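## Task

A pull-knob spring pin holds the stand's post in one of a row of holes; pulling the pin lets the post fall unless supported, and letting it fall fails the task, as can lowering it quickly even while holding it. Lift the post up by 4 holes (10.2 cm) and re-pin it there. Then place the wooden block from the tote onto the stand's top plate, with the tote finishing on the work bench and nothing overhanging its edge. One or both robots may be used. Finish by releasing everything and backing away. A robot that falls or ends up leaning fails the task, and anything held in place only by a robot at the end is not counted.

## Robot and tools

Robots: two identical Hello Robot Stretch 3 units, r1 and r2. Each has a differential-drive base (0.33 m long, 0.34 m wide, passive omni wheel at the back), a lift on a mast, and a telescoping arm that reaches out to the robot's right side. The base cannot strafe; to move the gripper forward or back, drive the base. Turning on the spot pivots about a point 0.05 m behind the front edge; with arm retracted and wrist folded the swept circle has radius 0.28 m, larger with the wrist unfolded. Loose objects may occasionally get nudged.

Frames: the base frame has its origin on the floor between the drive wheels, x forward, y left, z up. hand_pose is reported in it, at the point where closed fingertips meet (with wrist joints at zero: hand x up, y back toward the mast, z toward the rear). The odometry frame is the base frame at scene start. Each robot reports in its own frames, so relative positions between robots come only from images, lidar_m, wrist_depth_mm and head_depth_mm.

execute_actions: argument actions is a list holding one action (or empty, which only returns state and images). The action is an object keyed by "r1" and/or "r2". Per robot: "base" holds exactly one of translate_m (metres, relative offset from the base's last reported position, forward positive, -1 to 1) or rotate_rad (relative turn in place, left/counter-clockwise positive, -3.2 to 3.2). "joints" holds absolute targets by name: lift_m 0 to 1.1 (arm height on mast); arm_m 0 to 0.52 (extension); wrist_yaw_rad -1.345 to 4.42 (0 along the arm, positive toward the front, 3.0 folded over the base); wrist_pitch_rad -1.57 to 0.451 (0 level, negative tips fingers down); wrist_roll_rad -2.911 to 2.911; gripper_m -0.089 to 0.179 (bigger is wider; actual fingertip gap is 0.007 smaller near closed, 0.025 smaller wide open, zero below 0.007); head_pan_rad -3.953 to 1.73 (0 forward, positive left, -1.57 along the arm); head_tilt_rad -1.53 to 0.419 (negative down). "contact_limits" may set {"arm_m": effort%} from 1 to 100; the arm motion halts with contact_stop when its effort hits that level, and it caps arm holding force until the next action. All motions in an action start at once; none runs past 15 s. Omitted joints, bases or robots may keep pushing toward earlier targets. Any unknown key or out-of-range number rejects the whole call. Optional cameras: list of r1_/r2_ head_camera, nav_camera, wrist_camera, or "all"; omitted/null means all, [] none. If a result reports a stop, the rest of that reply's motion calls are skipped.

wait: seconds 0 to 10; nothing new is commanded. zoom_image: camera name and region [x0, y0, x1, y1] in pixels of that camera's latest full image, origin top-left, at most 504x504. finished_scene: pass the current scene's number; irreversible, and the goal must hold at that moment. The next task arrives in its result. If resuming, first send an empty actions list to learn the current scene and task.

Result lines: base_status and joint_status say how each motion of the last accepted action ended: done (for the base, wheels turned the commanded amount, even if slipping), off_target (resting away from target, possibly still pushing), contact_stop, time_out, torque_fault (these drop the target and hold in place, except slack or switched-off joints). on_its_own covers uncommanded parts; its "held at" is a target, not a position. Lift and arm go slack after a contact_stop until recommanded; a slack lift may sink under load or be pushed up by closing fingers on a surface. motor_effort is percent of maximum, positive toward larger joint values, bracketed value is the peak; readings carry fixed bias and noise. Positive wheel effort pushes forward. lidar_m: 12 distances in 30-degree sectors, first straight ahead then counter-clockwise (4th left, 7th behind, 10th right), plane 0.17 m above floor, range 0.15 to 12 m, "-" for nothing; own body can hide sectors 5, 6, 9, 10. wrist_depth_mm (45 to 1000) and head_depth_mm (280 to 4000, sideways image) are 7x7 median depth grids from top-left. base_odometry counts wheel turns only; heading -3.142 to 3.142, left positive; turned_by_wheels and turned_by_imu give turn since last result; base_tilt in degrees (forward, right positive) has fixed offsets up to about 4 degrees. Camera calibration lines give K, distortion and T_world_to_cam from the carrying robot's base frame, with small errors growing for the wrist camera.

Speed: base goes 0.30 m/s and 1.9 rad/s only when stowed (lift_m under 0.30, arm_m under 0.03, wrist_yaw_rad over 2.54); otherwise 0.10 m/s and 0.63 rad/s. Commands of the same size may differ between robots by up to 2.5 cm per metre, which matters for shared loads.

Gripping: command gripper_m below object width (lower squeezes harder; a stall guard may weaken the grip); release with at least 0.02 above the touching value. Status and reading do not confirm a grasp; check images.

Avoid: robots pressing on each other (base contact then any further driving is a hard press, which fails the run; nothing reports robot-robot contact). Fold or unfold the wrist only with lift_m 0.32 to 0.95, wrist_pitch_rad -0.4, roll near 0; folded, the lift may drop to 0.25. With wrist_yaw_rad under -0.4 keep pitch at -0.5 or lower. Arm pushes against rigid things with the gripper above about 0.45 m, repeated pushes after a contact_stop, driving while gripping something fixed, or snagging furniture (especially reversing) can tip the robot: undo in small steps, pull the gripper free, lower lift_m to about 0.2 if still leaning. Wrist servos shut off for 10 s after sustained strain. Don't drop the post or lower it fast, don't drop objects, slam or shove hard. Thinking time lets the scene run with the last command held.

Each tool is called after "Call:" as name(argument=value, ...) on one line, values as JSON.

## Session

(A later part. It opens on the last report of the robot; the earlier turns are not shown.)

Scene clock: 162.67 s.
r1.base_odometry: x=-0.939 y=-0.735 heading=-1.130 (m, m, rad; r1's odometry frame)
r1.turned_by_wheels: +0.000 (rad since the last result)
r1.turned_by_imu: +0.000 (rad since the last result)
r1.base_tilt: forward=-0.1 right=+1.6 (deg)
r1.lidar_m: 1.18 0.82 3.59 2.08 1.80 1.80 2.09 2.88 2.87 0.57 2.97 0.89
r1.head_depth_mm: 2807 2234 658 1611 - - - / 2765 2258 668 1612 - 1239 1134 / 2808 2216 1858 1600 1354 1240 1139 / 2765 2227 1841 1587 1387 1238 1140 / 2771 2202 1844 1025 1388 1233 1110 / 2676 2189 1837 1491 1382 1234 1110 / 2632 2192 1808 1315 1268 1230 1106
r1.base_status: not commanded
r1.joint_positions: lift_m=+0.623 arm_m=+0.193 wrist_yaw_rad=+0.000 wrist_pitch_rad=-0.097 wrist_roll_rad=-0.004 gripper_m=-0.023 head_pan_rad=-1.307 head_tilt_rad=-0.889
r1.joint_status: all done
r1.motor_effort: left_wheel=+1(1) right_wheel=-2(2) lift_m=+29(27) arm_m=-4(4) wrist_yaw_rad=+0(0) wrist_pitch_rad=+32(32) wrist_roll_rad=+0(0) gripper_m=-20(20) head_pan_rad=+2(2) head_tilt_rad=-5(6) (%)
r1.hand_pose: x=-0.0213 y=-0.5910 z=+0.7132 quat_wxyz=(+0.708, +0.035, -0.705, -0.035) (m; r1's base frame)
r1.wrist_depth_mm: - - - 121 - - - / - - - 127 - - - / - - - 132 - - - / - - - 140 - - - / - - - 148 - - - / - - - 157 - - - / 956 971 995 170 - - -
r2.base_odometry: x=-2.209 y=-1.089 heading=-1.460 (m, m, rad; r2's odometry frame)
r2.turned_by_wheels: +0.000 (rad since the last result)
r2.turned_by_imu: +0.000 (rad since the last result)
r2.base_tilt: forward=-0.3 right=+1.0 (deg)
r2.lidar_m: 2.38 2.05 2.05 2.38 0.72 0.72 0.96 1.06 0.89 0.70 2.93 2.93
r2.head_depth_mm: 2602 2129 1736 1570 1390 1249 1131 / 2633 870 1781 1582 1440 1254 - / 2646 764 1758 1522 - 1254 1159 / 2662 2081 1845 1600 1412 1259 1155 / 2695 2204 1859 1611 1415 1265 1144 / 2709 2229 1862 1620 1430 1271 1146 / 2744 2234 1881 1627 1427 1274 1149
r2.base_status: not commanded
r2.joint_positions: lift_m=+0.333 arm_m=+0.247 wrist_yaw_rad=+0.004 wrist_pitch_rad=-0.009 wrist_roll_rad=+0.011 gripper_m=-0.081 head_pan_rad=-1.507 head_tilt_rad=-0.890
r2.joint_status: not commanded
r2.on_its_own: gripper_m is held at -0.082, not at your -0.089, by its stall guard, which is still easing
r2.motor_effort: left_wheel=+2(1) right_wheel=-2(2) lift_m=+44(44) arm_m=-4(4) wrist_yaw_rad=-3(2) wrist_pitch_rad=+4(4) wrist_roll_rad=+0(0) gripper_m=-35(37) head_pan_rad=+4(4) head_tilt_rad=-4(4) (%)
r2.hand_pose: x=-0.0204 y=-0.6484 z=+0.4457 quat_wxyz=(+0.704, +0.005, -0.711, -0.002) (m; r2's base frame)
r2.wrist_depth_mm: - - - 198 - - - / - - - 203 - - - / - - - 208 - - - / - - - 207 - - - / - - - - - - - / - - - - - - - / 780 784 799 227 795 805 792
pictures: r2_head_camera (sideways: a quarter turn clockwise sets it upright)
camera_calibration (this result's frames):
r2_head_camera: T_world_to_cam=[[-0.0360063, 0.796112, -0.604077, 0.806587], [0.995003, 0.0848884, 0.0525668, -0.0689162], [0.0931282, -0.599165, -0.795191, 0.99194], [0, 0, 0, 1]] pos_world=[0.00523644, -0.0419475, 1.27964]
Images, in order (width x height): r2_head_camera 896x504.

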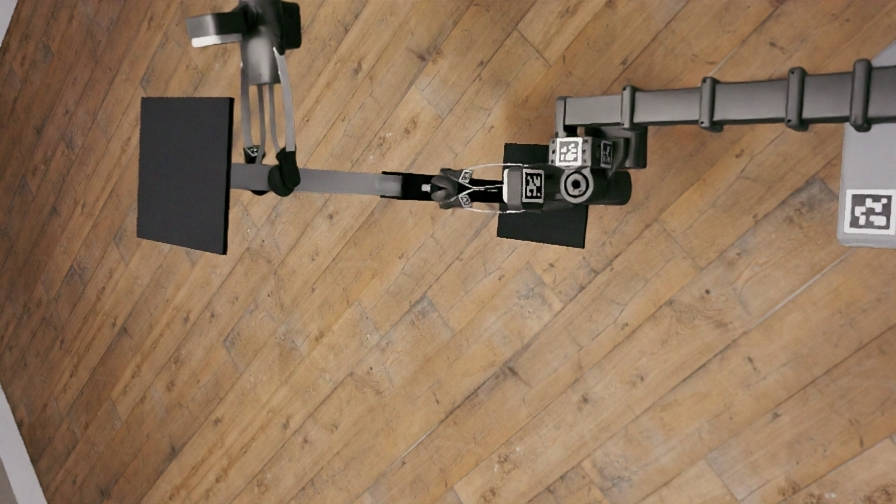

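Call:
execute_actions(actions=[{"r1":{"joints":{"lift_m":0.6136}},"r2":{"joints":{"gripper_m":0.06,"lift_m":0.328}}}], cameras=[])

Call:
execute_actions(actions=[{"r2":{"joints":{"arm_m":0.272}}}], cameras=[])

Call:
execute_actions(actions=[{"r2":{"joints":{"gripper_m":-0.07}}}], cameras=[])

Call:
execute_actions(actions=[{"r2":{"joints":{"arm_m":0.258}}}], cameras=["r2_head_camera","r2_wrist_camera"])

Call:
execute_actions(actions=[{"r1":{"joints":{"lift_m":0.623}}}], cameras=[])

Scene clock: 175.20 s.
r1.base_odometry: x=-0.939 y=-0.735 heading=-1.130 (m, m, rad; r1's odometry frame)
r1.turned_by_wheels: +0.000 (rad since the last result)
r1.turned_by_imu: +0.002 (rad since the last result)
r1.base_tilt: forward=-0.2 right=+1.5 (deg)
r1.lidar_m: 1.18 0.82 3.57 2.08 1.80 1.80 2.09 2.87 2.87 0.57 2.98 0.89
r1.head_depth_mm: 2810 2248 658 1605 - - - / 2763 2229 671 1630 - 1245 1135 / 2766 2184 1874 1599 1344 1243 1136 / 2723 2222 1844 1577 1395 1240 1135 / 2759 2219 1838 1487 1381 1234 1112 / 2701 2201 1820 1491 1384 1235 1107 / 2618 2174 1808 1316 1266 1230 1105
r1.base_status: not commanded
r1.joint_positions: lift_m=+0.614 arm_m=+0.193 wrist_yaw_rad=+0.000 wrist_pitch_rad=-0.071 wrist_roll_rad=-0.004 gripper_m=-0.023 head_pan_rad=-1.307 head_tilt_rad=-0.889
r1.joint_status: all done
r1.motor_effort: left_wheel=+1(1) right_wheel=-3(3) lift_m=+20(24) arm_m=-3(3) wrist_yaw_rad=+0(0) wrist_pitch_rad=+23(31) wrist_roll_rad=+0(0) gripper_m=-20(20) head_pan_rad=+2(2) head_tilt_rad=-6(5) (%)
r1.hand_pose: x=-0.0213 y=-0.5922 z=+0.7101 quat_wxyz=(+0.708, +0.026, -0.705, -0.025) (m; r1's base frame)
r1.wrist_depth_mm: - - - 122 - - - / - - - 127 - - - / - - - 133 - - - / - - - 140 - - - / - - - 146 - - - / - - - 155 - - - / 978 999 - 166 - - -
r2.base_odometry: x=-2.209 y=-1.089 heading=-1.460 (m, m, rad; r2's odometry frame)
r2.turned_by_wheels: +0.000 (rad since the last result)
r2.turned_by_imu: +0.001 (rad since the last result)
r2.base_tilt: forward=-0.3 right=+1.0 (deg)
r2.lidar_m: 2.38 2.05 2.05 2.37 0.72 0.72 0.95 1.05 0.88 0.69 2.93 2.93
r2.head_depth_mm: 2602 2136 1702 1570 1388 1244 1131 / 2631 869 1782 1578 1442 1239 - / 2656 768 1752 1496 - 1247 1158 / 2665 2072 1848 1593 1406 1259 1156 / 2704 2205 1839 1609 1409 1264 1143 / 2723 2215 1865 1619 1421 1268 1152 / 2733 2234 1889 1622 1424 1277 1152
r2.base_status: not commanded
r2.joint_positions: lift_m=+0.329 arm_m=+0.247 wrist_yaw_rad=+0.004 wrist_pitch_rad=-0.017 wrist_roll_rad=+0.011 gripper_m=+0.060 head_pan_rad=-1.507 head_tilt_rad=-0.890
r2.joint_status: all done
r2.motor_effort: left_wheel=+1(1) right_wheel=-2(2) lift_m=+15(37) arm_m=-2(4) wrist_yaw_rad=-3(3) wrist_pitch_rad=+8(8) wrist_roll_rad=+0(0) gripper_m=+1(81) head_pan_rad=+4(5) head_tilt_rad=-5(4) (%)
r2.hand_pose: x=-0.0205 y=-0.6480 z=+0.4391 quat_wxyz=(+0.704, +0.007, -0.711, -0.005) (m; r2's base frame)
r2.wrist_depth_mm: - - - 198 - - - / - - - 203 - - - / - - - 206 - - - / - - - 206 - - - / - - - 211 - - - / 996 - - 221 - - - / 767 779 780 227 746 783 798
pictures: none
No camera images: the call's "cameras" was empty. Leave "cameras" out to get every camera's image.

Scene clock: 176.33 s.
r1.base_odometry: x=-0.939 y=-0.735 heading=-1.130 (m, m, rad; r1's odometry frame)
r1.turned_by_wheels: +0.000 (rad since the last result)
r1.turned_by_imu: +0.000 (rad since the last result)
r1.base_tilt: forward=-0.2 right=+1.5 (deg)
r1.lidar_m: 1.18 0.82 3.61 2.08 1.80 1.80 2.08 2.88 2.87 0.57 2.98 0.89
r1.head_depth_mm: 2803 2223 658 1594 - - - / 2771 2230 671 1619 - 1246 1137 / 2768 2230 1852 1591 1334 1253 1138 / 2759 2212 1840 1547 1385 1237 1136 / 2728 2186 1847 1493 1379 1228 1114 / 2696 2189 1813 1507 1378 1230 1115 / 2620 2212 1826 1312 1277 1224 1110
r1.base_status: not commanded
r1.joint_positions: lift_m=+0.614 arm_m=+0.193 wrist_yaw_rad=+0.000 wrist_pitch_rad=-0.071 wrist_roll_rad=-0.004 gripper_m=-0.023 head_pan_rad=-1.307 head_tilt_rad=-0.889
r1.joint_status: not commanded
r1.motor_effort: left_wheel=+1(2) right_wheel=-2(2) lift_m=+20(20) arm_m=-4(4) wrist_yaw_rad=+0(0) wrist_pitch_rad=+23(23) wrist_roll_rad=+0(0) gripper_m=-19(20) head_pan_rad=+2(2) head_tilt_rad=-5(5) (%)
r1.hand_pose: x=-0.0213 y=-0.5922 z=+0.7101 quat_wxyz=(+0.708, +0.026, -0.705, -0.025) (m; r1's base frame)
r1.wrist_depth_mm: - - - 122 - - - / - - - 128 - - - / - - - 133 - - - / - - - 140 - - - / - - - 147 - - - / - - - 155 - - - / 984 985 - 166 - - -
r2.base_odometry: x=-2.209 y=-1.089 heading=-1.460 (m, m, rad; r2's odometry frame)
r2.turned_by_wheels: +0.000 (rad since the last result)
r2.turned_by_imu: +0.000 (rad since the last result)
r2.base_tilt: forward=-0.2 right=+1.0 (deg)
r2.lidar_m: 2.39 2.06 2.06 2.38 0.72 0.72 0.96 1.05 0.89 0.70 2.94 2.94
r2.head_depth_mm: 2613 2146 1703 1571 1385 1243 1125 / 2625 869 1774 1587 1424 1251 - / 2638 766 1756 1514 1344 1255 1157 / 2657 2076 1859 1600 1408 1263 1155 / 2684 2185 1857 1605 1416 1264 1146 / 2700 2208 1876 1614 1422 1272 1148 / 2741 2246 1878 1625 1427 1273 1154
r2.base_status: not commanded
r2.joint_positions: lift_m=+0.329 arm_m=+0.272 wrist_yaw_rad=+0.003 wrist_pitch_rad=-0.017 wrist_roll_rad=+0.011 gripper_m=+0.060 head_pan_rad=-1.507 head_tilt_rad=-0.890
r2.joint_status: all done
r2.motor_effort: left_wheel=+1(2) right_wheel=-2(2) lift_m=+15(15) arm_m=+1(4) wrist_yaw_rad=-2(1) wrist_pitch_rad=+8(8) wrist_roll_rad=-1(0) gripper_m=+1(1) head_pan_rad=+4(4) head_tilt_rad=-5(4) (%)
r2.hand_pose: x=-0.0206 y=-0.6725 z=+0.4390 quat_wxyz=(+0.704, +0.007, -0.711, -0.005) (m; r2's base frame)
r2.wrist_depth_mm: - - - 175 - - - / - - - 179 - - - / - - - 182 - - - / - - - 180 - - - / - - - 185 - - - / - - - 191 - - - / 753 774 766 200 740 782 785
pictures: none
No camera images: the call's "cameras" was empty. Leave "cameras" out to get every camera's image.

Scene clock: 178.13 s.
r1.base_odometry: x=-0.939 y=-0.735 heading=-1.130 (m, m, rad; r1's odometry frame)
r1.turned_by_wheels: +0.000 (rad since the last result)
r1.turned_by_imu: +0.000 (rad since the last result)
r1.base_tilt: forward=-0.2 right=+1.4 (deg)
r1.lidar_m: 1.18 0.82 3.59 2.08 1.80 1.80 2.08 2.88 2.87 0.57 2.98 0.89
r1.head_depth_mm: 2861 2249 659 1612 - - - / 2828 2224 672 1616 - 1246 1134 / 2781 2229 1846 1596 1359 1244 1134 / 2723 2232 1865 1521 1393 1234 1134 / 2736 2214 1836 1490 1386 1232 1111 / 2697 2184 1841 1522 1373 1235 1111 / 2630 2171 1820 1321 1272 1225 1104
r1.base_status: not commanded
r1.joint_positions: lift_m=+0.614 arm_m=+0.193 wrist_yaw_rad=+0.000 wrist_pitch_rad=-0.071 wrist_roll_rad=-0.004 gripper_m=-0.023 head_pan_rad=-1.307 head_tilt_rad=-0.889
r1.joint_status: not commanded
r1.motor_effort: left_wheel=+1(1) right_wheel=-1(1) lift_m=+20(20) arm_m=-4(4) wrist_yaw_rad=+0(1) wrist_pitch_rad=+23(23) wrist_roll_rad=+0(0) gripper_m=-19(19) head_pan_rad=+2(2) head_tilt_rad=-5(5) (%)
r1.hand_pose: x=-0.0213 y=-0.5922 z=+0.7101 quat_wxyz=(+0.708, +0.026, -0.705, -0.025) (m; r1's base frame)
r1.wrist_depth_mm: - - - 122 - - - / - - - 128 - - - / - - - 133 - - - / - - - 140 - - - / - - - 146 - - - / - - - 155 - - - / 975 989 - 166 - - -
r2.base_odometry: x=-2.209 y=-1.089 heading=-1.460 (m, m, rad; r2's odometry frame)
r2.turned_by_wheels: +0.000 (rad since the last result)
r2.turned_by_imu: +0.000 (rad since the last result)
r2.base_tilt: forward=-0.3 right=+1.0 (deg)
r2.lidar_m: 2.39 2.05 2.06 2.37 0.72 0.72 0.95 1.05 0.88 0.70 2.93 2.94
r2.head_depth_mm: 2590 2135 1699 1568 1387 1241 1126 / 2604 869 1784 1581 1416 1248 - / 2636 767 1751 1537 1349 1259 1159 / 2673 2088 1838 1598 1412 1260 1157 / 2680 2200 1852 1610 1418 1265 1144 / 2707 2206 1873 1613 1420 1273 1148 / 2740 2226 1879 1616 1430 1272 1154
r2.base_status: not commanded
r2.joint_positions: lift_m=+0.329 arm_m=+0.272 wrist_yaw_rad=+0.004 wrist_pitch_rad=-0.016 wrist_roll_rad=+0.011 gripper_m=-0.069 head_pan_rad=-1.507 head_tilt_rad=-0.890
r2.joint_status: all done
r2.motor_effort: left_wheel=+3(3) right_wheel=-4(4) lift_m=+16(15) arm_m=-3(2) wrist_yaw_rad=-2(2) wrist_pitch_rad=+8(8) wrist_roll_rad=+0(0) gripper_m=-36(100) head_pan_rad=+4(4) head_tilt_rad=-5(3) (%)
r2.hand_pose: x=-0.0204 y=-0.6731 z=+0.4392 quat_wxyz=(+0.704, +0.007, -0.711, -0.004) (m; r2's base frame)
r2.wrist_depth_mm: - - - 175 - - - / - - - 179 - - - / - - - 183 - - - / - - - 180 - - - / - - - 183 - - - / - 983 - 149 - - - / 774 764 759 198 779 790 791
pictures: none
No camera images: the call's "cameras" was empty. Leave "cameras" out to get every camera's image.

Scene clock: 179.07 s.
r1.base_odometry: x=-0.939 y=-0.735 heading=-1.130 (m, m, rad; r1's odometry frame)
r1.turned_by_wheels: +0.000 (rad since the last result)
r1.turned_by_imu: +0.000 (rad since the last result)
r1.base_tilt: forward=-0.3 right=+1.6 (deg)
r1.lidar_m: 1.18 0.82 3.58 2.08 1.80 1.80 2.08 2.88 2.87 0.57 2.97 0.89
r1.head_depth_mm: 2835 2249 658 1610 - - - / 2792 2231 672 1604 - 1244 1133 / 2777 2214 1856 1599 1355 1240 1130 / 2763 2189 1846 1583 1388 1238 1137 / 2735 2198 1835 1492 1394 1230 1109 / 2658 2199 1833 1485 1376 1233 1110 / 2613 2174 1817 1322 1268 1226 1109
r1.base_status: not commanded
r1.joint_positions: lift_m=+0.614 arm_m=+0.193 wrist_yaw_rad=+0.000 wrist_pitch_rad=-0.071 wrist_roll_rad=-0.004 gripper_m=-0.023 head_pan_rad=-1.307 head_tilt_rad=-0.889
r1.joint_status: not commanded
r1.motor_effort: left_wheel=+1(1) right_wheel=-1(1) lift_m=+20(20) arm_m=-4(4) wrist_yaw_rad=+0(0) wrist_pitch_rad=+23(23) wrist_roll_rad=+0(0) gripper_m=-20(20) head_pan_rad=+2(2) head_tilt_rad=-5(5) (%)
r1.hand_pose: x=-0.0213 y=-0.5922 z=+0.7101 quat_wxyz=(+0.708, +0.026, -0.705, -0.025) (m; r1's base frame)
r1.wrist_depth_mm: - - - 122 - - - / - - - 128 - - - / - - - 133 - - - / - - - 140 - - - / - - - 146 - - - / - - - 155 - - - / 985 - - 167 - - -
r2.base_odometry: x=-2.209 y=-1.089 heading=-1.460 (m, m, rad; r2's odometry frame)
r2.turned_by_wheels: +0.000 (rad since the last result)
r2.turned_by_imu: +0.000 (rad since the last result)
r2.base_tilt: forward=-0.3 right=+1.0 (deg)
r2.lidar_m: 2.38 2.06 2.06 2.37 0.72 0.72 0.96 1.06 0.88 0.69 2.93 2.93
r2.head_depth_mm: 2615 2157 1700 1571 1390 1246 1127 / 2618 869 1778 1586 1426 1255 - / 2660 766 1744 1536 1384 1255 1157 / 2665 2069 1842 1590 1405 1258 1155 / 2689 2196 1861 1615 1421 1263 1144 / 2715 2218 1864 1615 1419 1268 1146 / 2749 2214 1868 1626 1423 1274 1153
r2.base_status: not commanded
r2.joint_positions: lift_m=+0.329 arm_m=+0.258 wrist_yaw_rad=+0.005 wrist_pitch_rad=-0.011 wrist_roll_rad=+0.011 gripper_m=-0.064 head_pan_rad=-1.507 head_tilt_rad=-0.890
r2.joint_status: all done
r2.on_its_own: gripper_m is held at -0.063, not at your -0.070, by its stall guard, which is still easing
r2.motor_effort: left_wheel=+3(6) right_wheel=-3(6) lift_m=+16(16) arm_m=-4(11) wrist_yaw_rad=-2(4) wrist_pitch_rad=+5(8) wrist_roll_rad=-1(1) gripper_m=-2(36) head_pan_rad=+4(4) head_tilt_rad=-4(4) (%)
r2.hand_pose: x=-0.0201 y=-0.6594 z=+0.4404 quat_wxyz=(+0.704, +0.006, -0.711, -0.002) (m; r2's base frame)
r2.wrist_depth_mm: - - - 187 - - - / - - - 193 - - - / - - - 198 - - - / - - - 194 - - - / - - - 198 - - - / 988 - - 207 - - - / 778 776 762 216 808 796 787
pictures: r2_head_camera (sideways: a quarter turn clockwise sets it upright), r2_wrist_camera
camera_calibration (this result's frames):
r2_head_camera: T_world_to_cam=[[-0.0360062, 0.796112, -0.604077, 0.806587], [0.995003, 0.0848884, 0.0525668, -0.0689162], [0.0931282, -0.599165, -0.795191, 0.99194], [0, 0, 0, 1]] pos_world=[0.00523644, -0.0419476, 1.27964]
r2_wrist_camera: T_world_to_cam=[[-0.999752, 0.019322, 0.0110901, -0.0189641], [-0.00748554, 0.177518, -0.984089, 0.584117], [-0.0209833, -0.983928, -0.177329, -0.409139], [0, 0, 0, 1]] pos_world=[-0.023172, -0.505888, 0.502481]
Images, in order (width x height): r2_head_camera 896x504, r2_wrist_camera 644x364.

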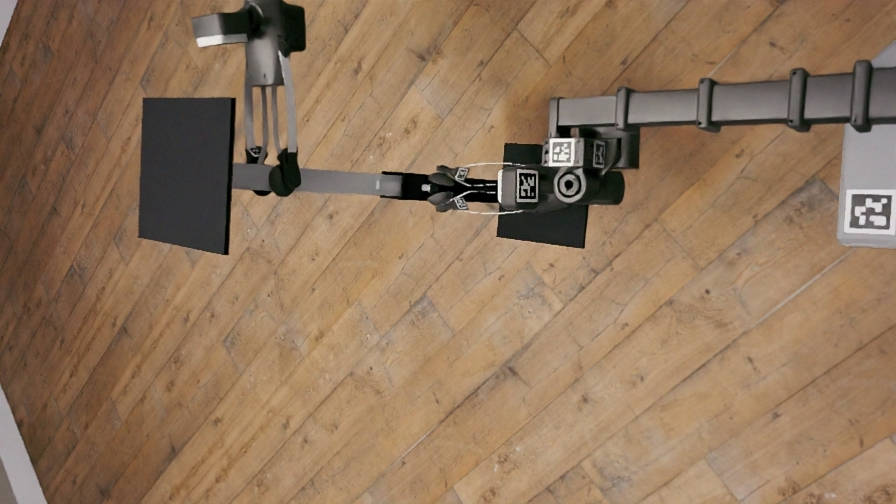

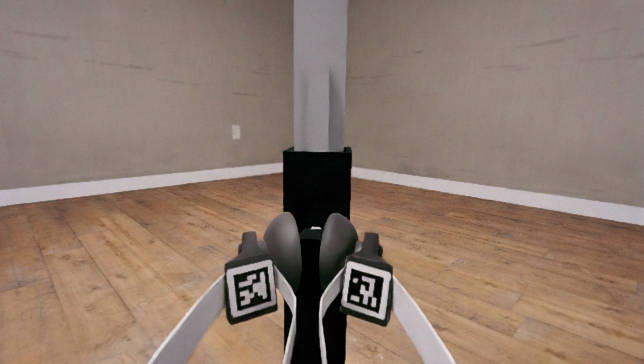

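Scene clock: 179.80 s.
r1.base_odometry: x=-0.939 y=-0.735 heading=-1.130 (m, m, rad; r1's odometry frame)
r1.turned_by_wheels: +0.000 (rad since the last result)
r1.turned_by_imu: +0.000 (rad since the last result)
r1.base_tilt: forward=-0.1 right=+1.5 (deg)
r1.lidar_m: 1.18 0.82 3.58 2.08 1.80 1.80 2.09 2.88 2.87 0.57 2.98 0.89
r1.head_depth_mm: 2829 2266 655 1627 - - - / 2761 2222 673 1614 - 1242 1136 / 2773 2209 1856 1587 1369 1240 1134 / 2762 2213 1861 1587 1395 1238 1131 / 2730 2204 1835 1485 1388 1234 1114 / 2705 2202 1835 1497 1375 1228 1119 / 2604 2175 1827 1329 1278 1231 1100
r1.base_status: not commanded
r1.joint_positions: lift_m=+0.622 arm_m=+0.193 wrist_yaw_rad=+0.000 wrist_pitch_rad=-0.094 wrist_roll_rad=-0.004 gripper_m=-0.023 head_pan_rad=-1.307 head_tilt_rad=-0.889
r1.joint_status: all done
r1.motor_effort: left_wheel=+1(1) right_wheel=-2(2) lift_m=+29(27) arm_m=-3(4) wrist_yaw_rad=-1(0) wrist_pitch_rad=+30(31) wrist_roll_rad=+0(0) gripper_m=-20(19) head_pan_rad=+2(2) head_tilt_rad=-5(6) (%)
r1.hand_pose: x=-0.0213 y=-0.5912 z=+0.7131 quat_wxyz=(+0.708, +0.034, -0.705, -0.033) (m; r1's base frame)
r1.wrist_depth_mm: - - - 121 - - - / - - - 127 - - - / - - - 133 - - - / - - - 139 - - - / - - - 147 - - - / - - - 157 - - - / 957 985 986 169 - - -
r2.base_odometry: x=-2.209 y=-1.089 heading=-1.460 (m, m, rad; r2's odometry frame)
r2.turned_by_wheels: +0.000 (rad since the last result)
r2.turned_by_imu: +0.000 (rad since the last result)
r2.base_tilt: forward=-0.2 right=+1.0 (deg)
r2.lidar_m: 2.38 2.05 2.05 2.38 0.72 0.72 0.95 1.05 0.88 0.70 2.93 2.94
r2.head_depth_mm: 2607 2132 1733 1572 1397 1247 1129 / 2648 868 1787 1582 1432 1253 - / 2672 761 1763 1529 1380 1255 1157 / 2666 2087 1855 1598 1406 1260 1156 / 2683 2195 1845 1609 1409 1263 1141 / 2708 2221 1866 1613 1420 1270 1147 / 2733 2236 1881 1617 1426 1276 1150
r2.base_status: not commanded
r2.joint_positions: lift_m=+0.329 arm_m=+0.258 wrist_yaw_rad=+0.005 wrist_pitch_rad=-0.011 wrist_roll_rad=+0.011 gripper_m=-0.059 head_pan_rad=-1.507 head_tilt_rad=-0.890
r2.joint_status: not commanded
r2.on_its_own: gripper_m is held at -0.060, not at your -0.070, by its stall guard, which is still easing
r2.motor_effort: left_wheel=+2(2) right_wheel=-3(3) lift_m=+16(16) arm_m=-4(5) wrist_yaw_rad=-3(3) wrist_pitch_rad=+5(5) wrist_roll_rad=+0(0) gripper_m=-13(32) head_pan_rad=+4(4) head_tilt_rad=-4(4) (%)
r2.hand_pose: x=-0.0201 y=-0.6594 z=+0.4404 quat_wxyz=(+0.704, +0.006, -0.711, -0.002) (m; r2's base frame)
r2.wrist_depth_mm: - - - 188 - - - / - - - 193 - - - / - - - 198 - - - / - - - 195 - - - / - - - 198 - - - / - - - 206 - - - / 769 778 750 216 787 792 797
pictures: none
No camera images: the call's "cameras" was empty. Leave "cameras" out to get every camera's image.

Still at the bottom then; probably the pin frees only with the post raised. Pull with the post at the top.

Call:
execute_actions(actions=[{"r1":{"joints":{"lift_m":0.62}},"r2":{"joints":{"gripper_m":0.06,"arm_m":0.272}}}], cameras=[])

Call:
execute_actions(actions=[{"r2":{"joints":{"gripper_m":-0.05}}}], cameras=[])

Call:
execute_actions(actions=[{"r2":{"joints":{"arm_m":0.258}}}], cameras=["r2_head_camera","r2_wrist_camera"])

Scene clock: 190.00 s.
r1.base_odometry: x=-0.939 y=-0.735 heading=-1.130 (m, m, rad; r1's odometry frame)
r1.turned_by_wheels: +0.000 (rad since the last result)
r1.turned_by_imu: +0.001 (rad since the last result)
r1.base_tilt: forward=-0.3 right=+1.6 (deg)
r1.lidar_m: 1.18 0.82 3.57 2.08 1.80 1.80 2.08 2.87 2.87 0.57 2.98 0.89
r1.head_depth_mm: 2799 2251 656 1599 - - - / 2788 2235 668 1597 - 1240 1129 / 2774 2240 1847 1588 1337 1237 1136 / 2732 2234 1826 1547 1390 1240 1141 / 2734 2192 1840 1488 1391 1230 1108 / 2692 2184 1822 1510 1373 1237 1109 / 2602 2178 1803 1323 1269 1221 1106
r1.base_status: not commanded
r1.joint_positions: lift_m=+0.620 arm_m=+0.193 wrist_yaw_rad=+0.000 wrist_pitch_rad=-0.086 wrist_roll_rad=-0.004 gripper_m=-0.023 head_pan_rad=-1.307 head_tilt_rad=-0.889
r1.joint_status: all done
r1.motor_effort: left_wheel=+2(1) right_wheel=-2(2) lift_m=+22(24) arm_m=-4(4) wrist_yaw_rad=+0(0) wrist_pitch_rad=+28(31) wrist_roll_rad=+0(0) gripper_m=-20(20) head_pan_rad=+2(2) head_tilt_rad=-5(6) (%)
r1.hand_pose: x=-0.0213 y=-0.5916 z=+0.7126 quat_wxyz=(+0.708, +0.031, -0.705, -0.030) (m; r1's base frame)
r1.wrist_depth_mm: - - - 121 - - - / - - - 127 - - - / - - - 133 - - - / - - - 140 - - - / - - - 147 - - - / - - - 156 - - - / 960 992 - 168 - - -
r2.base_odometry: x=-2.209 y=-1.089 heading=-1.460 (m, m, rad; r2's odometry frame)
r2.turned_by_wheels: +0.000 (rad since the last result)
r2.turned_by_imu: +0.001 (rad since the last result)
r2.base_tilt: forward=-0.3 right=+1.0 (deg)
r2.lidar_m: 2.38 2.05 2.06 2.37 0.72 0.72 0.96 1.06 0.88 0.69 2.94 2.93
r2.head_depth_mm: 2610 2133 1732 1577 1391 1245 1125 / 2627 868 1781 1584 1415 1252 - / 2649 764 1760 1512 1345 1255 1160 / 2687 2073 1845 1593 1404 1258 1157 / 2713 2193 1849 1613 1411 1265 1146 / 2687 2206 1864 1619 1418 1276 1148 / 2739 2232 1878 1620 1428 1269 1154
r2.base_status: not commanded
r2.joint_positions: lift_m=+0.329 arm_m=+0.272 wrist_yaw_rad=+0.004 wrist_pitch_rad=-0.018 wrist_roll_rad=+0.011 gripper_m=+0.060 head_pan_rad=-1.507 head_tilt_rad=-0.890
r2.joint_status: all done
r2.motor_effort: left_wheel=+0(3) right_wheel=-2(3) lift_m=+16(16) arm_m=+1(9) wrist_yaw_rad=-2(3) wrist_pitch_rad=+9(9) wrist_roll_rad=+0(0) gripper_m=+1(81) head_pan_rad=+4(4) head_tilt_rad=-5(4) (%)
r2.hand_pose: x=-0.0205 y=-0.6724 z=+0.4388 quat_wxyz=(+0.704, +0.008, -0.711, -0.005) (m; r2's base frame)
r2.wrist_depth_mm: - - - 175 - - - / - - - 179 - - - / - - - 182 - - - / - - - 180 - - - / - - - 184 - - - / - 987 - 193 - - - / 763 769 765 199 755 793 798
pictures: none
No camera images: the call's "cameras" was empty. Leave "cameras" out to get every camera's image.

Scene clock: 191.60 s.
r1.base_odometry: x=-0.939 y=-0.735 heading=-1.130 (m, m, rad; r1's odometry frame)
r1.turned_by_wheels: +0.000 (rad since the last result)
r1.turned_by_imu: +0.000 (rad since the last result)
r1.base_tilt: forward=-0.2 right=+1.6 (deg)
r1.lidar_m: 1.18 0.82 3.57 2.08 1.80 1.80 2.08 2.87 2.87 0.57 2.97 0.89
r1.head_depth_mm: 2783 2242 656 1615 - - - / 2813 2249 670 1593 - 1237 1131 / 2782 2241 1847 1602 1363 1242 1128 / 2779 2210 1828 1509 1396 1241 1137 / 2747 2190 1843 1488 1382 1231 1115 / 2711 2185 1834 1517 1379 1230 1109 / 2602 2204 1825 1316 1272 1223 1108
r1.base_status: not commanded
r1.joint_positions: lift_m=+0.620 arm_m=+0.193 wrist_yaw_rad=+0.000 wrist_pitch_rad=-0.086 wrist_roll_rad=-0.004 gripper_m=-0.023 head_pan_rad=-1.307 head_tilt_rad=-0.889
r1.joint_status: not commanded
r1.motor_effort: left_wheel=+1(1) right_wheel=-2(2) lift_m=+21(21) arm_m=-4(4) wrist_yaw_rad=+0(0) wrist_pitch_rad=+28(28) wrist_roll_rad=+0(0) gripper_m=-19(20) head_pan_rad=+2(2) head_tilt_rad=-5(6) (%)
r1.hand_pose: x=-0.0213 y=-0.5916 z=+0.7126 quat_wxyz=(+0.708, +0.031, -0.705, -0.030) (m; r1's base frame)
r1.wrist_depth_mm: - - - 121 - - - / - - - 127 - - - / - - - 133 - - - / - - - 140 - - - / - - - 147 - - - / - - - 156 - - - / 952 980 - 168 - - -
r2.base_odometry: x=-2.209 y=-1.089 heading=-1.460 (m, m, rad; r2's odometry frame)
r2.turned_by_wheels: +0.000 (rad since the last result)
r2.turned_by_imu: +0.000 (rad since the last result)
r2.base_tilt: forward=-0.3 right=+1.0 (deg)
r2.lidar_m: 2.39 2.05 2.05 2.38 0.72 0.72 0.95 1.05 0.88 0.69 2.93 2.93
r2.head_depth_mm: 2585 2134 1731 1571 1388 1239 1125 / 2622 868 1781 1585 1416 1252 - / 2643 764 1765 1533 1346 1252 1160 / 2661 2085 1843 1599 1406 1257 1154 / 2687 2207 1854 1613 1413 1263 1141 / 2713 2207 1861 1609 1415 1262 1150 / 2739 2234 1883 1618 1429 1274 1150
r2.base_status: not commanded
r2.joint_positions: lift_m=+0.329 arm_m=+0.272 wrist_yaw_rad=+0.004 wrist_pitch_rad=-0.017 wrist_roll_rad=+0.011 gripper_m=-0.049 head_pan_rad=-1.507 head_tilt_rad=-0.890
r2.joint_status: all done
r2.motor_effort: left_wheel=+3(3) right_wheel=-4(4) lift_m=+16(16) arm_m=-2(1) wrist_yaw_rad=-2(2) wrist_pitch_rad=+8(9) wrist_roll_rad=+0(1) gripper_m=-28(100) head_pan_rad=+4(4) head_tilt_rad=-5(5) (%)
r2.hand_pose: x=-0.0204 y=-0.6730 z=+0.4389 quat_wxyz=(+0.704, +0.008, -0.711, -0.005) (m; r2's base frame)
r2.wrist_depth_mm: - - - 173 - - - / - - - 179 - - - / - - - 183 - - - / - - - 179 - - - / - - - 183 - - - / - - - 150 - - - / 757 767 754 198 785 767 792
pictures: none
No camera images: the call's "cameras" was empty. Leave "cameras" out to get every camera's image.

Scene clock: 192.53 s.
r1.base_odometry: x=-0.939 y=-0.735 heading=-1.130 (m, m, rad; r1's odometry frame)
r1.turned_by_wheels: +0.000 (rad since the last result)
r1.turned_by_imu: +0.000 (rad since the last result)
r1.base_tilt: forward=-0.2 right=+1.6 (deg)
r1.lidar_m: 1.18 0.82 3.55 2.08 1.79 1.80 2.07 2.87 2.87 0.57 2.98 0.89
r1.head_depth_mm: 2810 2246 654 1603 - - - / 2836 2239 666 1585 - 1244 1137 / 2783 2227 1860 1599 1352 1239 1129 / 2756 2200 1849 1589 1393 1228 1135 / 2772 2204 1843 1493 1388 1233 1113 / 2686 2228 1825 1487 1373 1232 1104 / 2635 2183 1810 1326 1279 1227 1107
r1.base_status: not commanded
r1.joint_positions: lift_m=+0.620 arm_m=+0.193 wrist_yaw_rad=+0.000 wrist_pitch_rad=-0.085 wrist_roll_rad=-0.004 gripper_m=-0.023 head_pan_rad=-1.307 head_tilt_rad=-0.889
r1.joint_status: not commanded
r1.motor_effort: left_wheel=+1(1) right_wheel=-2(2) lift_m=+21(21) arm_m=-4(3) wrist_yaw_rad=+0(0) wrist_pitch_rad=+28(28) wrist_roll_rad=+0(1) gripper_m=-20(20) head_pan_rad=+2(2) head_tilt_rad=-5(5) (%)
r1.hand_pose: x=-0.0213 y=-0.5916 z=+0.7128 quat_wxyz=(+0.708, +0.031, -0.705, -0.030) (m; r1's base frame)
r1.wrist_depth_mm: - - - 121 - - - / - - - 127 - - - / - - - 133 - - - / - - - 140 - - - / - - - 147 - - - / - - - 156 - - - / 980 987 - 168 - - -
r2.base_odometry: x=-2.209 y=-1.089 heading=-1.460 (m, m, rad; r2's odometry frame)
r2.turned_by_wheels: +0.000 (rad since the last result)
r2.turned_by_imu: +0.000 (rad since the last result)
r2.base_tilt: forward=-0.3 right=+1.0 (deg)
r2.lidar_m: 2.38 2.06 2.06 2.37 0.72 0.72 0.96 1.05 0.88 0.70 2.93 2.94
r2.head_depth_mm: 2603 2129 1729 1567 1391 1249 1125 / 2625 869 1788 1586 1436 1248 - / 2628 764 1752 1528 1381 1257 1155 / 2676 2075 1842 1601 1412 1257 1154 / 2683 2201 1861 1608 1415 1264 1144 / 2719 2223 1861 1619 1418 1270 1147 / 2738 2237 1866 1623 1425 1271 1152
r2.base_status: not commanded
r2.joint_positions: lift_m=+0.329 arm_m=+0.259 wrist_yaw_rad=+0.005 wrist_pitch_rad=-0.014 wrist_roll_rad=+0.011 gripper_m=-0.045 head_pan_rad=-1.507 head_tilt_rad=-0.890
r2.joint_status: all done
r2.on_its_own: gripper_m is held at -0.044, not at your -0.050, by its stall guard, which is still easing
r2.motor_effort: left_wheel=+4(4) right_wheel=-5(5) lift_m=+16(16) arm_m=-6(15) wrist_yaw_rad=-3(3) wrist_pitch_rad=+7(8) wrist_roll_rad=+0(0) gripper_m=-1(28) head_pan_rad=+4(4) head_tilt_rad=-5(4) (%)
r2.hand_pose: x=-0.0201 y=-0.6595 z=+0.4396 quat_wxyz=(+0.704, +0.007, -0.711, -0.004) (m; r2's base frame)
r2.wrist_depth_mm: - - - 188 - - - / - - - 192 - - - / - - - 197 - - - / - - - 194 - - - / - - - 196 - - - / - - - 206 - - - / 763 770 773 214 793 787 792
pictures: r2_head_camera (sideways: a quarter turn clockwise sets it upright), r2_wrist_camera
camera_calibration (this result's frames):
r2_head_camera: T_world_to_cam=[[-0.0360063, 0.796112, -0.604077, 0.806587], [0.995003, 0.0848885, 0.0525668, -0.0689162], [0.0931282, -0.599165, -0.795191, 0.99194], [0, 0, 0, 1]] pos_world=[0.00523644, -0.0419475, 1.27964]
r2_wrist_camera: T_world_to_cam=[[-0.99975, 0.0193831, 0.0111603, -0.0189686], [-0.00748344, 0.180334, -0.983577, 0.585047], [-0.0210774, -0.983414, -0.180144, -0.407799], [0, 0, 0, 1]] pos_world=[-0.023181, -0.506172, 0.502188]
Images, in order (width x height): r2_head_camera 896x504, r2_wrist_camera 644x364.

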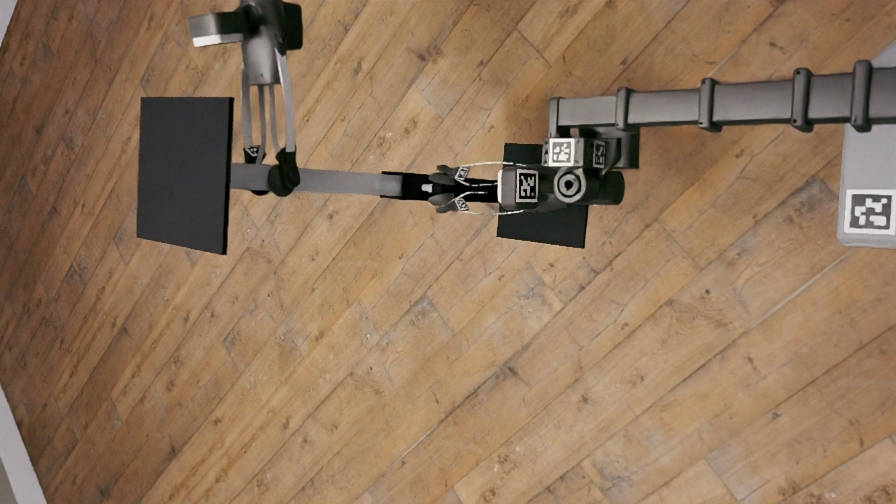

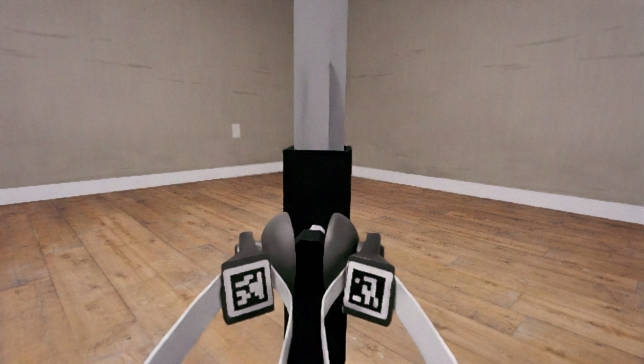

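Partly moving. Ease load slightly and pull more.

Call:
execute_actions(actions=[{"r1":{"joints":{"lift_m":0.6175}},"r2":{"joints":{"gripper_m":-0.06}}}], cameras=[])

Call:
execute_actions(actions=[{"r2":{"joints":{"arm_m":0.25}}}], cameras=["r2_wrist_camera"])

Call:
execute_actions(actions=[{"r1":{"joints":{"lift_m":0.626}}}], cameras=["r2_head_camera"])

Scene clock: 199.00 s.
r1.base_odometry: x=-0.939 y=-0.735 heading=-1.130 (m, m, rad; r1's odometry frame)
r1.turned_by_wheels: +0.000 (rad since the last result)
r1.turned_by_imu: +0.001 (rad since the last result)
r1.base_tilt: forward=-0.1 right=+1.6 (deg)
r1.lidar_m: 1.18 0.82 3.57 2.09 1.80 1.80 2.09 2.88 2.88 0.57 2.98 0.89
r1.head_depth_mm: 2853 2235 656 1604 - - - / 2810 2243 669 1605 - 1251 1136 / 2749 2223 1851 1605 1361 1245 1138 / 2814 2218 1853 1589 1388 1244 1138 / 2736 2195 1830 1485 1386 1232 1110 / 2650 2201 1839 1492 1370 1228 1105 / 2616 2170 1838 1318 1268 1229 1107
r1.base_status: not commanded
r1.joint_positions: lift_m=+0.617 arm_m=+0.193 wrist_yaw_rad=+0.000 wrist_pitch_rad=-0.076 wrist_roll_rad=-0.004 gripper_m=-0.023 head_pan_rad=-1.307 head_tilt_rad=-0.889
r1.joint_status: all done
r1.motor_effort: left_wheel=+2(1) right_wheel=-1(2) lift_m=+21(25) arm_m=-3(4) wrist_yaw_rad=+0(0) wrist_pitch_rad=+25(27) wrist_roll_rad=+0(0) gripper_m=-20(20) head_pan_rad=+2(2) head_tilt_rad=-5(5) (%)
r1.hand_pose: x=-0.0213 y=-0.5920 z=+0.7126 quat_wxyz=(+0.708, +0.027, -0.705, -0.027) (m; r1's base frame)
r1.wrist_depth_mm: - - - 122 - - - / - - - 127 - - - / - - - 133 - - - / - - - 140 - - - / - - - 147 - - - / - - - 155 - - - / 974 - - 167 - - -
r2.base_odometry: x=-2.209 y=-1.089 heading=-1.460 (m, m, rad; r2's odometry frame)
r2.turned_by_wheels: +0.000 (rad since the last result)
r2.turned_by_imu: +0.001 (rad since the last result)
r2.base_tilt: forward=-0.3 right=+0.9 (deg)
r2.lidar_m: 2.39 2.05 2.05 2.37 0.72 0.72 0.96 1.05 0.88 0.70 2.93 2.93
r2.head_depth_mm: 2605 2124 1699 1566 1391 1247 1128 / 2628 870 1779 1573 1436 1250 - / 2644 762 1757 1522 1380 1251 1159 / 2664 2082 1849 1596 1406 1261 1154 / 2676 2193 1855 1606 1418 1264 1146 / 2714 2212 1861 1616 1423 1266 1149 / 2731 2225 1884 1624 1427 1271 1150
r2.base_status: not commanded
r2.joint_positions: lift_m=+0.329 arm_m=+0.259 wrist_yaw_rad=+0.005 wrist_pitch_rad=-0.014 wrist_roll_rad=+0.011 gripper_m=-0.059 head_pan_rad=-1.507 head_tilt_rad=-0.890
r2.joint_status: all done
r2.motor_effort: left_wheel=+4(5) right_wheel=-5(5) lift_m=+16(16) arm_m=-5(6) wrist_yaw_rad=-3(3) wrist_pitch_rad=+7(7) wrist_roll_rad=+0(0) gripper_m=-31(100) head_pan_rad=+4(4) head_tilt_rad=-4(4) (%)
r2.hand_pose: x=-0.0201 y=-0.6595 z=+0.4397 quat_wxyz=(+0.704, +0.007, -0.711, -0.003) (m; r2's base frame)
r2.wrist_depth_mm: - - - 188 - - - / - - - 192 - - - / - - - 197 - - - / - - - 194 - - - / - - - 196 - - - / - 999 - 206 - - - / 758 778 784 215 802 783 799
pictures: none
No camera images: the call's "cameras" was empty. Leave "cameras" out to get every camera's image.

Scene clock: 199.77 s.
r1.base_odometry: x=-0.939 y=-0.735 heading=-1.130 (m, m, rad; r1's odometry frame)
r1.turned_by_wheels: +0.000 (rad since the last result)
r1.turned_by_imu: +0.000 (rad since the last result)
r1.base_tilt: forward=-0.2 right=+1.5 (deg)
r1.lidar_m: 1.18 0.82 3.57 2.08 1.80 1.80 2.08 2.87 2.87 0.57 2.98 0.89
r1.head_depth_mm: 2759 2213 654 1601 - - - / 2800 2233 669 1612 - 1249 1137 / 2741 2225 1861 1580 1365 1239 1135 / 2760 2244 1841 1599 1402 1231 1135 / 2734 2207 1821 1035 1388 1235 1114 / 2673 2196 1831 1481 1381 1226 1104 / 2606 2174 1827 1321 1281 1223 1103
r1.base_status: not commanded
r1.joint_positions: lift_m=+0.617 arm_m=+0.193 wrist_yaw_rad=+0.000 wrist_pitch_rad=-0.076 wrist_roll_rad=-0.004 gripper_m=-0.023 head_pan_rad=-1.307 head_tilt_rad=-0.889
r1.joint_status: not commanded
r1.motor_effort: left_wheel=+1(1) right_wheel=-1(2) lift_m=+21(21) arm_m=-4(4) wrist_yaw_rad=+0(0) wrist_pitch_rad=+25(25) wrist_roll_rad=+0(1) gripper_m=-20(20) head_pan_rad=+2(2) head_tilt_rad=-5(6) (%)
r1.hand_pose: x=-0.0213 y=-0.5920 z=+0.7126 quat_wxyz=(+0.708, +0.027, -0.705, -0.027) (m; r1's base frame)
r1.wrist_depth_mm: - - - 122 - - - / - - - 127 - - - / - - - 133 - - - / - - - 140 - - - / - - - 146 - - - / - - - 156 - - - / 980 993 - 166 - - -
r2.base_odometry: x=-2.209 y=-1.089 heading=-1.460 (m, m, rad; r2's odometry frame)
r2.turned_by_wheels: +0.000 (rad since the last result)
r2.turned_by_imu: +0.000 (rad since the last result)
r2.base_tilt: forward=-0.3 right=+1.0 (deg)
r2.lidar_m: 2.38 2.05 2.05 2.38 0.72 0.72 0.95 1.05 0.89 0.70 2.93 2.94
r2.head_depth_mm: 2605 2124 1731 1577 1387 1246 1126 / 2637 869 1784 1578 1439 1250 - / 2653 762 1754 1523 1383 1255 1159 / 2679 2084 1852 1597 1407 1262 1157 / 2691 2195 1855 1596 1410 1266 1147 / 2721 2215 1863 1604 1422 1271 1147 / 2719 2233 1878 1619 1430 1277 1152
r2.base_status: not commanded
r2.joint_positions: lift_m=+0.329 arm_m=+0.250 wrist_yaw_rad=+0.005 wrist_pitch_rad=-0.013 wrist_roll_rad=+0.011 gripper_m=-0.056 head_pan_rad=-1.507 head_tilt_rad=-0.890
r2.joint_status: all done
r2.motor_effort: left_wheel=+4(4) right_wheel=-3(5) lift_m=+16(16) arm_m=-4(5) wrist_yaw_rad=-4(3) wrist_pitch_rad=+6(7) wrist_roll_rad=+0(0) gripper_m=-28(31) head_pan_rad=+3(4) head_tilt_rad=-4(5) (%)
r2.hand_pose: x=-0.0201 y=-0.6512 z=+0.4398 quat_wxyz=(+0.704, +0.007, -0.711, -0.003) (m; r2's base frame)
r2.wrist_depth_mm: - - - 195 - - - / - - - 201 - - - / - - - 204 - - - / - - - 203 - - - / - - - 206 - - - / - - - 217 - - - / 768 771 731 225 781 780 804
pictures: r2_wrist_camera
camera_calibration (this result's frames):
r2_wrist_camera: T_world_to_cam=[[-0.99975, 0.0193903, 0.0111411, -0.0191177], [-0.00747983, 0.179558, -0.983719, 0.583309], [-0.0210751, -0.983556, -0.179368, -0.40005], [0, 0, 0, 1]] pos_world=[-0.023181, -0.497839, 0.502269]
Images, in order (width x height): r2_wrist_camera 644x364.

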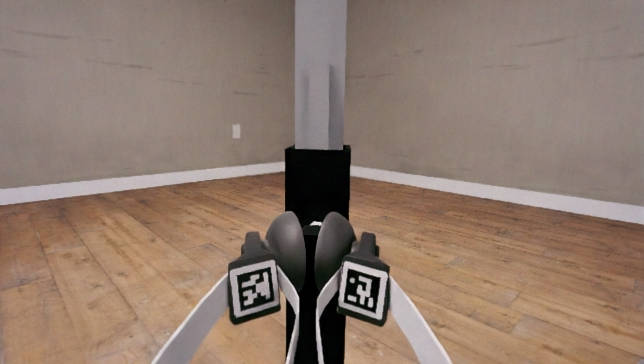

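Scene clock: 200.47 s.
r1.base_odometry: x=-0.939 y=-0.735 heading=-1.130 (m, m, rad; r1's odometry frame)
r1.turned_by_wheels: +0.000 (rad since the last result)
r1.turned_by_imu: +0.000 (rad since the last result)
r1.base_tilt: forward=-0.1 right=+1.6 (deg)
r1.lidar_m: 1.18 0.82 3.59 2.08 1.80 1.80 2.08 2.87 2.87 0.57 2.97 0.89
r1.head_depth_mm: 2800 2252 655 1638 - - - / 2786 2245 667 1603 - 1248 1131 / 2802 2225 1851 1597 1362 1241 1126 / 2712 2188 1840 1576 1380 1241 1141 / 2754 2187 1843 1035 1386 1231 1110 / 2689 2187 1810 1485 1382 1230 1107 / 2578 2178 1822 1333 1265 1224 1100
r1.base_status: not commanded
r1.joint_positions: lift_m=+0.625 arm_m=+0.193 wrist_yaw_rad=+0.000 wrist_pitch_rad=-0.103 wrist_roll_rad=-0.004 gripper_m=-0.023 head_pan_rad=-1.307 head_tilt_rad=-0.889
r1.joint_status: all done
r1.on_its_own: wrist_pitch_rad is at rest, and its effort (+33) is outside its rest range (-20 to +32)
r1.motor_effort: left_wheel=+1(2) right_wheel=-1(2) lift_m=+29(30) arm_m=-4(3) wrist_yaw_rad=+0(1) wrist_pitch_rad=+33(34) wrist_roll_rad=+0(0) gripper_m=-20(19) head_pan_rad=+2(2) head_tilt_rad=-5(5) (%)
r1.hand_pose: x=-0.0213 y=-0.5907 z=+0.7137 quat_wxyz=(+0.708, +0.037, -0.705, -0.037) (m; r1's base frame)
r1.wrist_depth_mm: - - - 120 - - - / - - - 126 - - - / - - - 132 - - - / - - - 139 - - - / - - - 147 - - - / - - - 158 - - - / 976 955 986 171 - - -
r2.base_odometry: x=-2.209 y=-1.089 heading=-1.460 (m, m, rad; r2's odometry frame)
r2.turned_by_wheels: +0.000 (rad since the last result)
r2.turned_by_imu: +0.000 (rad since the last result)
r2.base_tilt: forward=-0.3 right=+1.1 (deg)
r2.lidar_m: 2.38 2.06 2.06 2.38 0.72 0.72 0.95 1.05 0.89 0.69 2.94 2.93
r2.head_depth_mm: 2618 2134 1735 1571 1394 1249 1130 / 2631 869 1785 1585 1442 1253 - / 2663 764 1753 1526 1374 1255 1158 / 2681 2074 1835 1597 1407 1257 1154 / 2719 2184 1861 1602 1418 1264 1141 / 2730 2203 1865 1611 1417 1272 1147 / 2743 2238 1875 1627 1429 1278 1151
r2.base_status: not commanded
r2.joint_positions: lift_m=+0.329 arm_m=+0.250 wrist_yaw_rad=+0.005 wrist_pitch_rad=-0.013 wrist_roll_rad=+0.011 gripper_m=-0.053 head_pan_rad=-1.507 head_tilt_rad=-0.890
r2.joint_status: not commanded
r2.on_its_own: gripper_m is held at -0.054, not at your -0.060, by its stall guard, which is still easing
r2.motor_effort: left_wheel=+3(4) right_wheel=-3(3) lift_m=+16(16) arm_m=-3(3) wrist_yaw_rad=-2(3) wrist_pitch_rad=+7(7) wrist_roll_rad=-1(0) gripper_m=-27(27) head_pan_rad=+3(4) head_tilt_rad=-4(5) (%)
r2.hand_pose: x=-0.0201 y=-0.6512 z=+0.4398 quat_wxyz=(+0.704, +0.007, -0.711, -0.003) (m; r2's base frame)
r2.wrist_depth_mm: - - - 196 - - - / - - - 200 - - - / - - - 203 - - - / - - - 203 - - - / - - - 205 - - - / - - - 216 - - - / 762 771 741 225 784 805 801
pictures: r2_head_camera (sideways: a quarter turn clockwise sets it upright)
camera_calibration (this result's frames):
r2_head_camera: T_world_to_cam=[[-0.0360063, 0.796112, -0.604077, 0.806587], [0.995003, 0.0848885, 0.0525668, -0.0689162], [0.0931282, -0.599165, -0.795191, 0.99194], [0, 0, 0, 1]] pos_world=[0.00523644, -0.0419476, 1.27964]
Images, in order (width x height): r2_head_camera 896x504.

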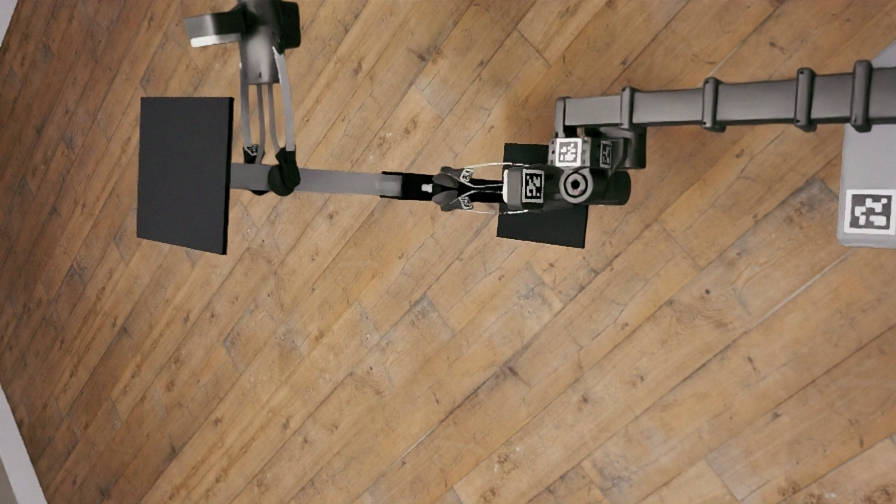

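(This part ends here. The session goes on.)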